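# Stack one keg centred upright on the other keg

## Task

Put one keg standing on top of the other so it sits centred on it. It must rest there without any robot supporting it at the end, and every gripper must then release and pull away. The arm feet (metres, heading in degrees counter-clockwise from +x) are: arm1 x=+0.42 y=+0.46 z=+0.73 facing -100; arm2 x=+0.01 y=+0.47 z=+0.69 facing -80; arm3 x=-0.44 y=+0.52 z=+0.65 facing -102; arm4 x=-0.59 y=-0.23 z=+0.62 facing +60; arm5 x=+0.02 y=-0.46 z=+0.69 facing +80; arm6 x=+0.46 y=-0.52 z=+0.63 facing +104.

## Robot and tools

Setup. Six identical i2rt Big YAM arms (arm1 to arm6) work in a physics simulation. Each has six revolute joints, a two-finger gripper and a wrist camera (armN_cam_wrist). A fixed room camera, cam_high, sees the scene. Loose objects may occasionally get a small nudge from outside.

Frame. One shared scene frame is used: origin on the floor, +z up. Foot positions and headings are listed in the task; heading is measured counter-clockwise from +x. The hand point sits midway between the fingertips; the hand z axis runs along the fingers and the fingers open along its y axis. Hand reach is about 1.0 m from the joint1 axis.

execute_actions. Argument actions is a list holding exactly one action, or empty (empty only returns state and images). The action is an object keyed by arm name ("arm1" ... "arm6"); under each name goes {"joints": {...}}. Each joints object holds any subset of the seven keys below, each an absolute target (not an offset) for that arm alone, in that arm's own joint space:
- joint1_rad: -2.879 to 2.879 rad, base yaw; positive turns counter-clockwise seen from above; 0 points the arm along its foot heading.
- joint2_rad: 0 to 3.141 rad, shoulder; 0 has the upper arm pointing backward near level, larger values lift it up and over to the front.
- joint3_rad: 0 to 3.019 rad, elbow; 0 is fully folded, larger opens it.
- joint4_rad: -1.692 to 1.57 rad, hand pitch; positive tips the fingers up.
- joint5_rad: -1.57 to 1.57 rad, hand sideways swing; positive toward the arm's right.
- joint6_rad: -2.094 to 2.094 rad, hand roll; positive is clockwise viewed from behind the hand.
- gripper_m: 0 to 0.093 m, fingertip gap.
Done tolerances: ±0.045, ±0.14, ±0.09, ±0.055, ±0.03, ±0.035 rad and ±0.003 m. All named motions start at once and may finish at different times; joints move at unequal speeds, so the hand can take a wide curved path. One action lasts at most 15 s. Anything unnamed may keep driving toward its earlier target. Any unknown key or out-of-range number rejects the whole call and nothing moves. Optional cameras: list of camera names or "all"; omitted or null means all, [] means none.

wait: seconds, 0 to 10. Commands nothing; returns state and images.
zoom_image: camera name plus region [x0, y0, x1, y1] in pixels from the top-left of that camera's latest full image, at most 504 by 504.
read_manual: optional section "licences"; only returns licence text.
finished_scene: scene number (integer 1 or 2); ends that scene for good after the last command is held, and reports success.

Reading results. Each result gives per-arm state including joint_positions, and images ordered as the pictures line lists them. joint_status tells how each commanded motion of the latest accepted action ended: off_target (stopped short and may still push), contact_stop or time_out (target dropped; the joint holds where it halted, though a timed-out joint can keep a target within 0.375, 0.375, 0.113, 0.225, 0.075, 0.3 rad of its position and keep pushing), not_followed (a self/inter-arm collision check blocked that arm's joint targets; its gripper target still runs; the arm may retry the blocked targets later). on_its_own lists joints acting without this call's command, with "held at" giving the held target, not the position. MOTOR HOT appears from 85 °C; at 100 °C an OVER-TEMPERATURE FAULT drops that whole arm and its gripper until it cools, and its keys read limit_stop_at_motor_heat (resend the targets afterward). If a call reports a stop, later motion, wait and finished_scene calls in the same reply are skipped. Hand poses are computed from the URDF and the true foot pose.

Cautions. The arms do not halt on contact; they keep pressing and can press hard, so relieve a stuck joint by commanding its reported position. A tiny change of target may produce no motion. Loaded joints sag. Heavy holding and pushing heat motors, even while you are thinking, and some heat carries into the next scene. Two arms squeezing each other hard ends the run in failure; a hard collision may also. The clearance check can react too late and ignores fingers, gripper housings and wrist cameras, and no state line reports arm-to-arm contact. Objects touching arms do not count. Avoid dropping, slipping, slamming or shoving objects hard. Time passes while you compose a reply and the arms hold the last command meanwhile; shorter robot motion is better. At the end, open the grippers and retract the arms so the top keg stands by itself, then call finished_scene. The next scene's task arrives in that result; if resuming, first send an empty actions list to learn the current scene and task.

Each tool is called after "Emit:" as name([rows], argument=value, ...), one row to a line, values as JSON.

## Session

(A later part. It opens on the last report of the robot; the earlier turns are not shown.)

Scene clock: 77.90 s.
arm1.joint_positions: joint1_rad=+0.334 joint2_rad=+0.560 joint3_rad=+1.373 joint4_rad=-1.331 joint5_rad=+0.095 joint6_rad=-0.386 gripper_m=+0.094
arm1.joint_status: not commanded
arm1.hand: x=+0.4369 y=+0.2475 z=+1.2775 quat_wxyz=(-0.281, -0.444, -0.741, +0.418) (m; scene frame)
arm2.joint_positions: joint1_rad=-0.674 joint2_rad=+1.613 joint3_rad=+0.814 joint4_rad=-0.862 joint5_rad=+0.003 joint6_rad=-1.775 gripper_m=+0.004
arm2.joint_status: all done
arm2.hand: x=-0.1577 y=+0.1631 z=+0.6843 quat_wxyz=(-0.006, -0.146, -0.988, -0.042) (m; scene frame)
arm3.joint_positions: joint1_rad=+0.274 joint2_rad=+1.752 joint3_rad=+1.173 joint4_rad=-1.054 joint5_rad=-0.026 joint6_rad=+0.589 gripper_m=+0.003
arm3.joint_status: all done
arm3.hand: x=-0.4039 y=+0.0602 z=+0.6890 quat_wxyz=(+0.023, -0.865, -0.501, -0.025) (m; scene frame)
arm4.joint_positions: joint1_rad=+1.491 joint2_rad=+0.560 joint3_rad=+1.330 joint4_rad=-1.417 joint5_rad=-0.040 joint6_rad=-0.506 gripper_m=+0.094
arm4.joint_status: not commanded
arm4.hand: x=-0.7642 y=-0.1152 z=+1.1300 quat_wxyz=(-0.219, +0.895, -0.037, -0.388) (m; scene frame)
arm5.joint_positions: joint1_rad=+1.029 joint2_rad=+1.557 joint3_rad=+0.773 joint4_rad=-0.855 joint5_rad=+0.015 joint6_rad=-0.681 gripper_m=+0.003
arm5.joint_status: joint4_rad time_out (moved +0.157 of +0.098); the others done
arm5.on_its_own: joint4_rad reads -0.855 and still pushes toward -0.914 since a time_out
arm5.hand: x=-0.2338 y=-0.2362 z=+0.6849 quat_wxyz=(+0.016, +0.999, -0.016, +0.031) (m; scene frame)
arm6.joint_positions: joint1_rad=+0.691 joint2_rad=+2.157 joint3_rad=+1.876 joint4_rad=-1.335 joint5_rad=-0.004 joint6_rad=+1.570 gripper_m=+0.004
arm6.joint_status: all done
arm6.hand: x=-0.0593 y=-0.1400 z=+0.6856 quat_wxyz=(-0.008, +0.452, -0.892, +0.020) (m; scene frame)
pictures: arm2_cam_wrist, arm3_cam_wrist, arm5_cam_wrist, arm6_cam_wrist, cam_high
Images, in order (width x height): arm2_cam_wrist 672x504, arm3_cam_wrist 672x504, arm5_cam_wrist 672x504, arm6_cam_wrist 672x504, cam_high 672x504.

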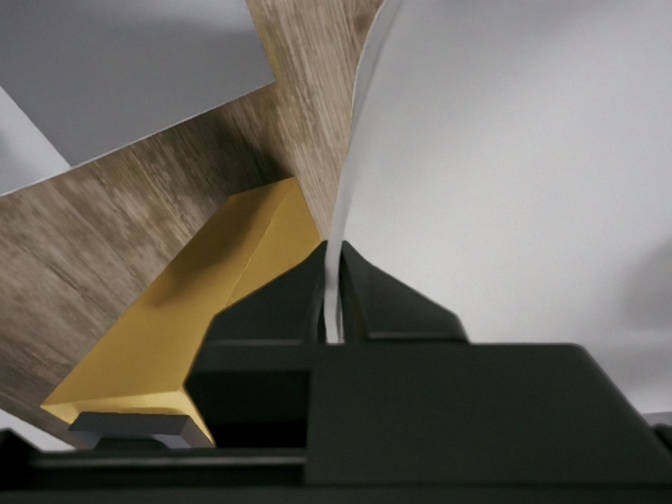

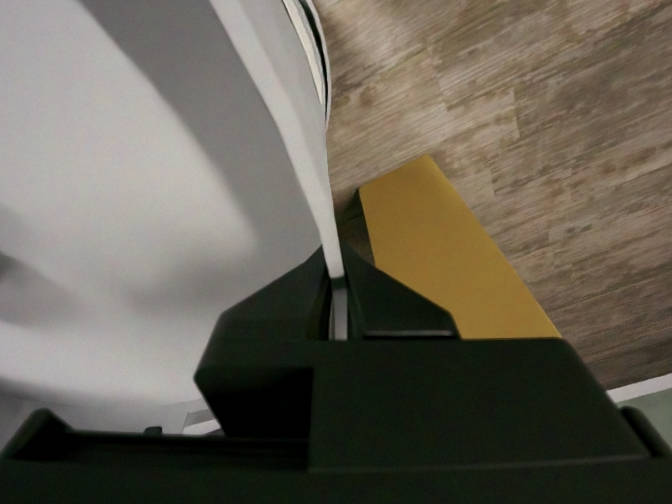

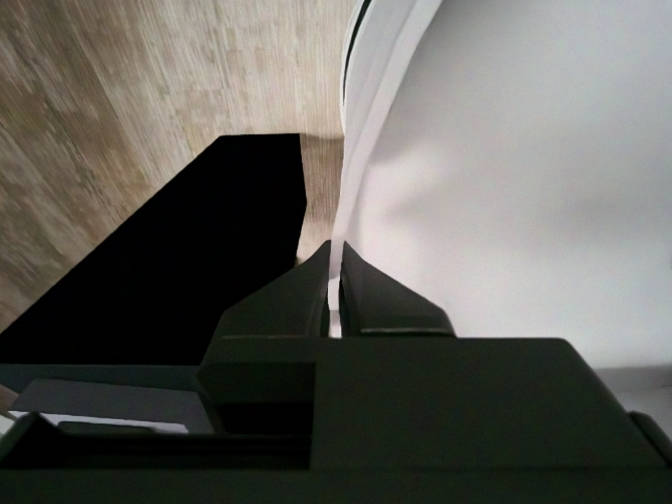

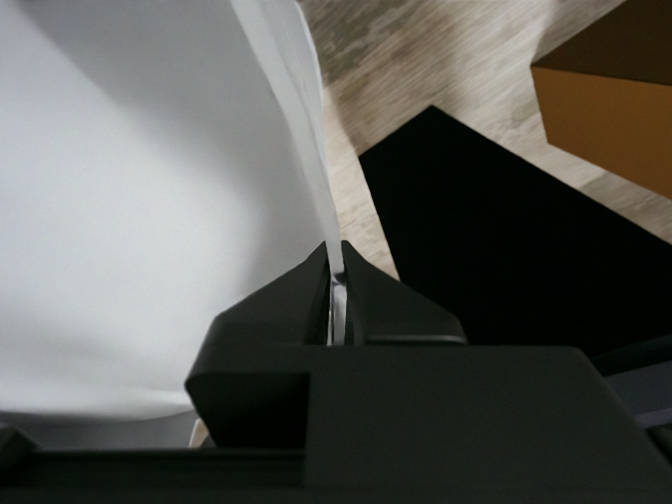

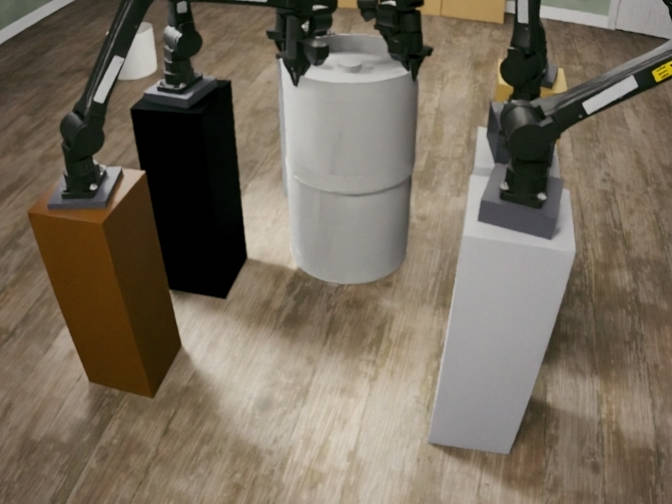

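Emit:
execute_actions([
  {"arm5":{"joints":{"gripper_m":0.09}},"arm2":{"joints":{"gripper_m":0.09}},"arm3":{"joints":{"gripper_m":0.09}},"arm6":{"joints":{"gripper_m":0.09}}},
], cameras=[])

Emit:
execute_actions([
  {"arm5":{"joints":{"joint2_rad":1.333,"joint3_rad":0.95,"joint4_rad":-1.19}},"arm2":{"joints":{"joint2_rad":1.385,"joint3_rad":0.99,"joint4_rad":-1.17}},"arm3":{"joints":{"joint2_rad":1.609,"joint3_rad":1.4,"joint4_rad":-1.36}},"arm6":{"joints":{"joint2_rad":2.05,"joint3_rad":2.02,"joint4_rad":-1.54}}},
], cameras=["arm2_cam_wrist","arm3_cam_wrist","arm5_cam_wrist","arm6_cam_wrist","cam_high"])

Scene clock: 78.80 s.
arm1.joint_positions: joint1_rad=+0.334 joint2_rad=+0.560 joint3_rad=+1.373 joint4_rad=-1.331 joint5_rad=+0.095 joint6_rad=-0.386 gripper_m=+0.094
arm1.joint_status: not commanded
arm1.hand: x=+0.4369 y=+0.2475 z=+1.2775 quat_wxyz=(-0.281, -0.444, -0.741, +0.418) (m; scene frame)
arm2.joint_positions: joint1_rad=-0.675 joint2_rad=+1.516 joint3_rad=+0.814 joint4_rad=-0.902 joint5_rad=+0.003 joint6_rad=-1.774 gripper_m=+0.090
arm2.joint_status: all done
arm2.hand: x=-0.1588 y=+0.1609 z=+0.7171 quat_wxyz=(+0.003, -0.147, -0.989, -0.015) (m; scene frame)
arm3.joint_positions: joint1_rad=+0.273 joint2_rad=+1.683 joint3_rad=+1.173 joint4_rad=-1.085 joint5_rad=-0.003 joint6_rad=+0.593 gripper_m=+0.090
arm3.joint_status: all done
arm3.hand: x=-0.4085 y=+0.0621 z=+0.7194 quat_wxyz=(+0.011, -0.866, -0.500, -0.007) (m; scene frame)
arm4.joint_positions: joint1_rad=+1.491 joint2_rad=+0.560 joint3_rad=+1.330 joint4_rad=-1.417 joint5_rad=-0.040 joint6_rad=-0.506 gripper_m=+0.094
arm4.joint_status: not commanded
arm4.hand: x=-0.7642 y=-0.1152 z=+1.1300 quat_wxyz=(-0.219, +0.895, -0.037, -0.388) (m; scene frame)
arm5.joint_positions: joint1_rad=+1.039 joint2_rad=+1.437 joint3_rad=+0.774 joint4_rad=-0.906 joint5_rad=+0.002 joint6_rad=-0.681 gripper_m=+0.090
arm5.joint_status: all done
arm5.hand: x=-0.2385 y=-0.2392 z=+0.7237 quat_wxyz=(-0.001, +1.000, -0.012, +0.000) (m; scene frame)
arm6.joint_positions: joint1_rad=+0.702 joint2_rad=+2.112 joint3_rad=+1.876 joint4_rad=-1.336 joint5_rad=+0.000 joint6_rad=+1.572 gripper_m=+0.090
arm6.joint_status: all done
arm6.hand: x=-0.0651 y=-0.1438 z=+0.7137 quat_wxyz=(+0.000, +0.457, -0.890, +0.000) (m; scene frame)
pictures: none
No camera images: the call's "cameras" was empty. Leave "cameras" out to get every camera's image.

Scene clock: 79.90 s.
arm1.joint_positions: joint1_rad=+0.334 joint2_rad=+0.560 joint3_rad=+1.373 joint4_rad=-1.331 joint5_rad=+0.095 joint6_rad=-0.386 gripper_m=+0.094
arm1.joint_status: not commanded
arm1.hand: x=+0.4369 y=+0.2475 z=+1.2775 quat_wxyz=(-0.281, -0.444, -0.741, +0.418) (m; scene frame)
arm2.joint_positions: joint1_rad=-0.675 joint2_rad=+1.382 joint3_rad=+0.958 joint4_rad=-1.157 joint5_rad=+0.002 joint6_rad=-1.774 gripper_m=+0.090
arm2.joint_status: all done
arm2.hand: x=-0.1623 y=+0.1515 z=+0.8092 quat_wxyz=(+0.007, -0.147, -0.989, -0.004) (m; scene frame)
arm3.joint_positions: joint1_rad=+0.273 joint2_rad=+1.613 joint3_rad=+1.362 joint4_rad=-1.347 joint5_rad=-0.003 joint6_rad=+0.593 gripper_m=+0.090
arm3.joint_status: all done
arm3.hand: x=-0.4079 y=+0.0520 z=+0.8183 quat_wxyz=(+0.012, -0.866, -0.499, -0.007) (m; scene frame)
arm4.joint_positions: joint1_rad=+1.491 joint2_rad=+0.560 joint3_rad=+1.330 joint4_rad=-1.417 joint5_rad=-0.040 joint6_rad=-0.506 gripper_m=+0.094
arm4.joint_status: not commanded
arm4.hand: x=-0.7642 y=-0.1152 z=+1.1300 quat_wxyz=(-0.219, +0.895, -0.037, -0.388) (m; scene frame)
arm5.joint_positions: joint1_rad=+1.039 joint2_rad=+1.322 joint3_rad=+0.922 joint4_rad=-1.181 joint5_rad=+0.002 joint6_rad=-0.681 gripper_m=+0.090
arm5.joint_status: all done
arm5.hand: x=-0.2413 y=-0.2368 z=+0.8096 quat_wxyz=(+0.002, +1.000, -0.012, +0.005) (m; scene frame)
arm6.joint_positions: joint1_rad=+0.702 joint2_rad=+2.032 joint3_rad=+1.984 joint4_rad=-1.522 joint5_rad=+0.000 joint6_rad=+1.572 gripper_m=+0.090
arm6.joint_status: all done
arm6.hand: x=-0.0541 y=-0.1517 z=+0.8041 quat_wxyz=(+0.001, +0.457, -0.890, -0.001) (m; scene frame)
pictures: arm2_cam_wrist, arm3_cam_wrist, arm5_cam_wrist, arm6_cam_wrist, cam_high
Images, in order (width x height): arm2_cam_wrist 672x504, arm3_cam_wrist 672x504, arm5_cam_wrist 672x504, arm6_cam_wrist 672x504, cam_high 672x504.

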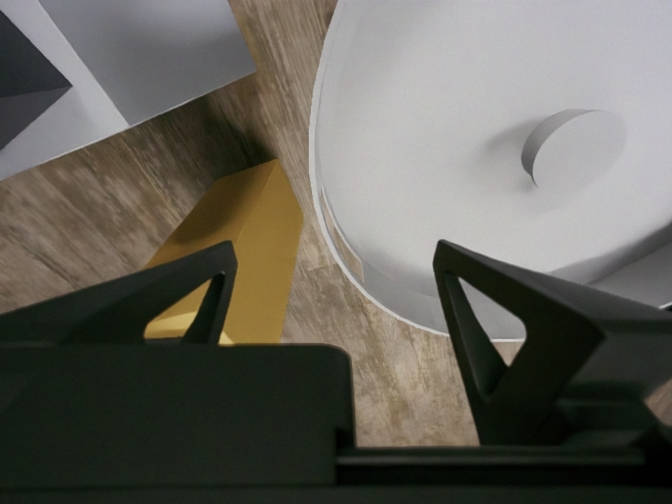

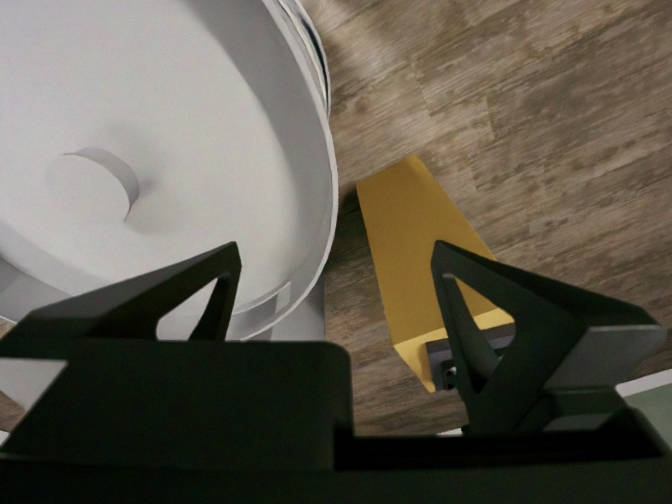

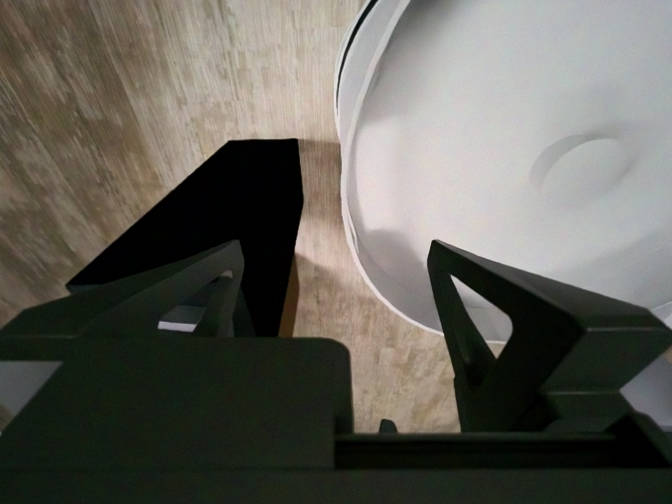

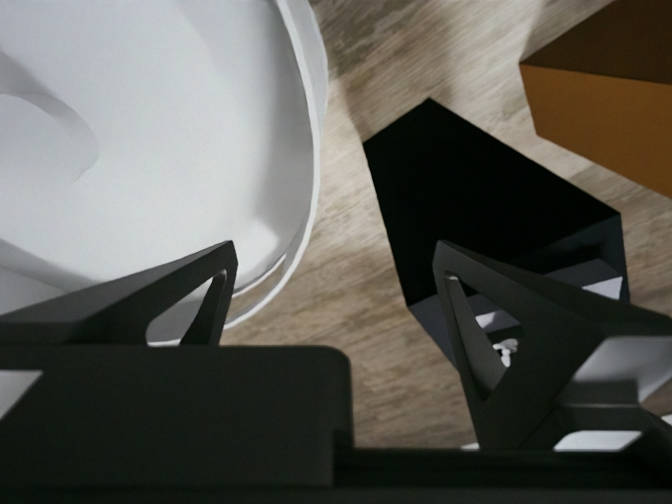

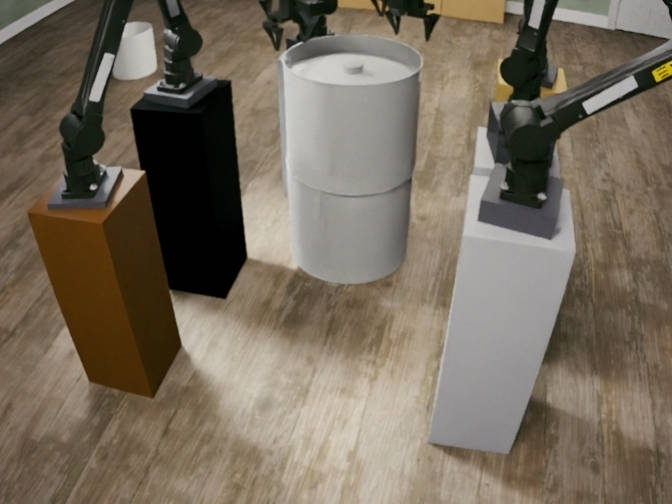

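Within ~1 cm and upright. Finish.

Emit:
finished_scene(scene=1)

The scene is finished: the task was done.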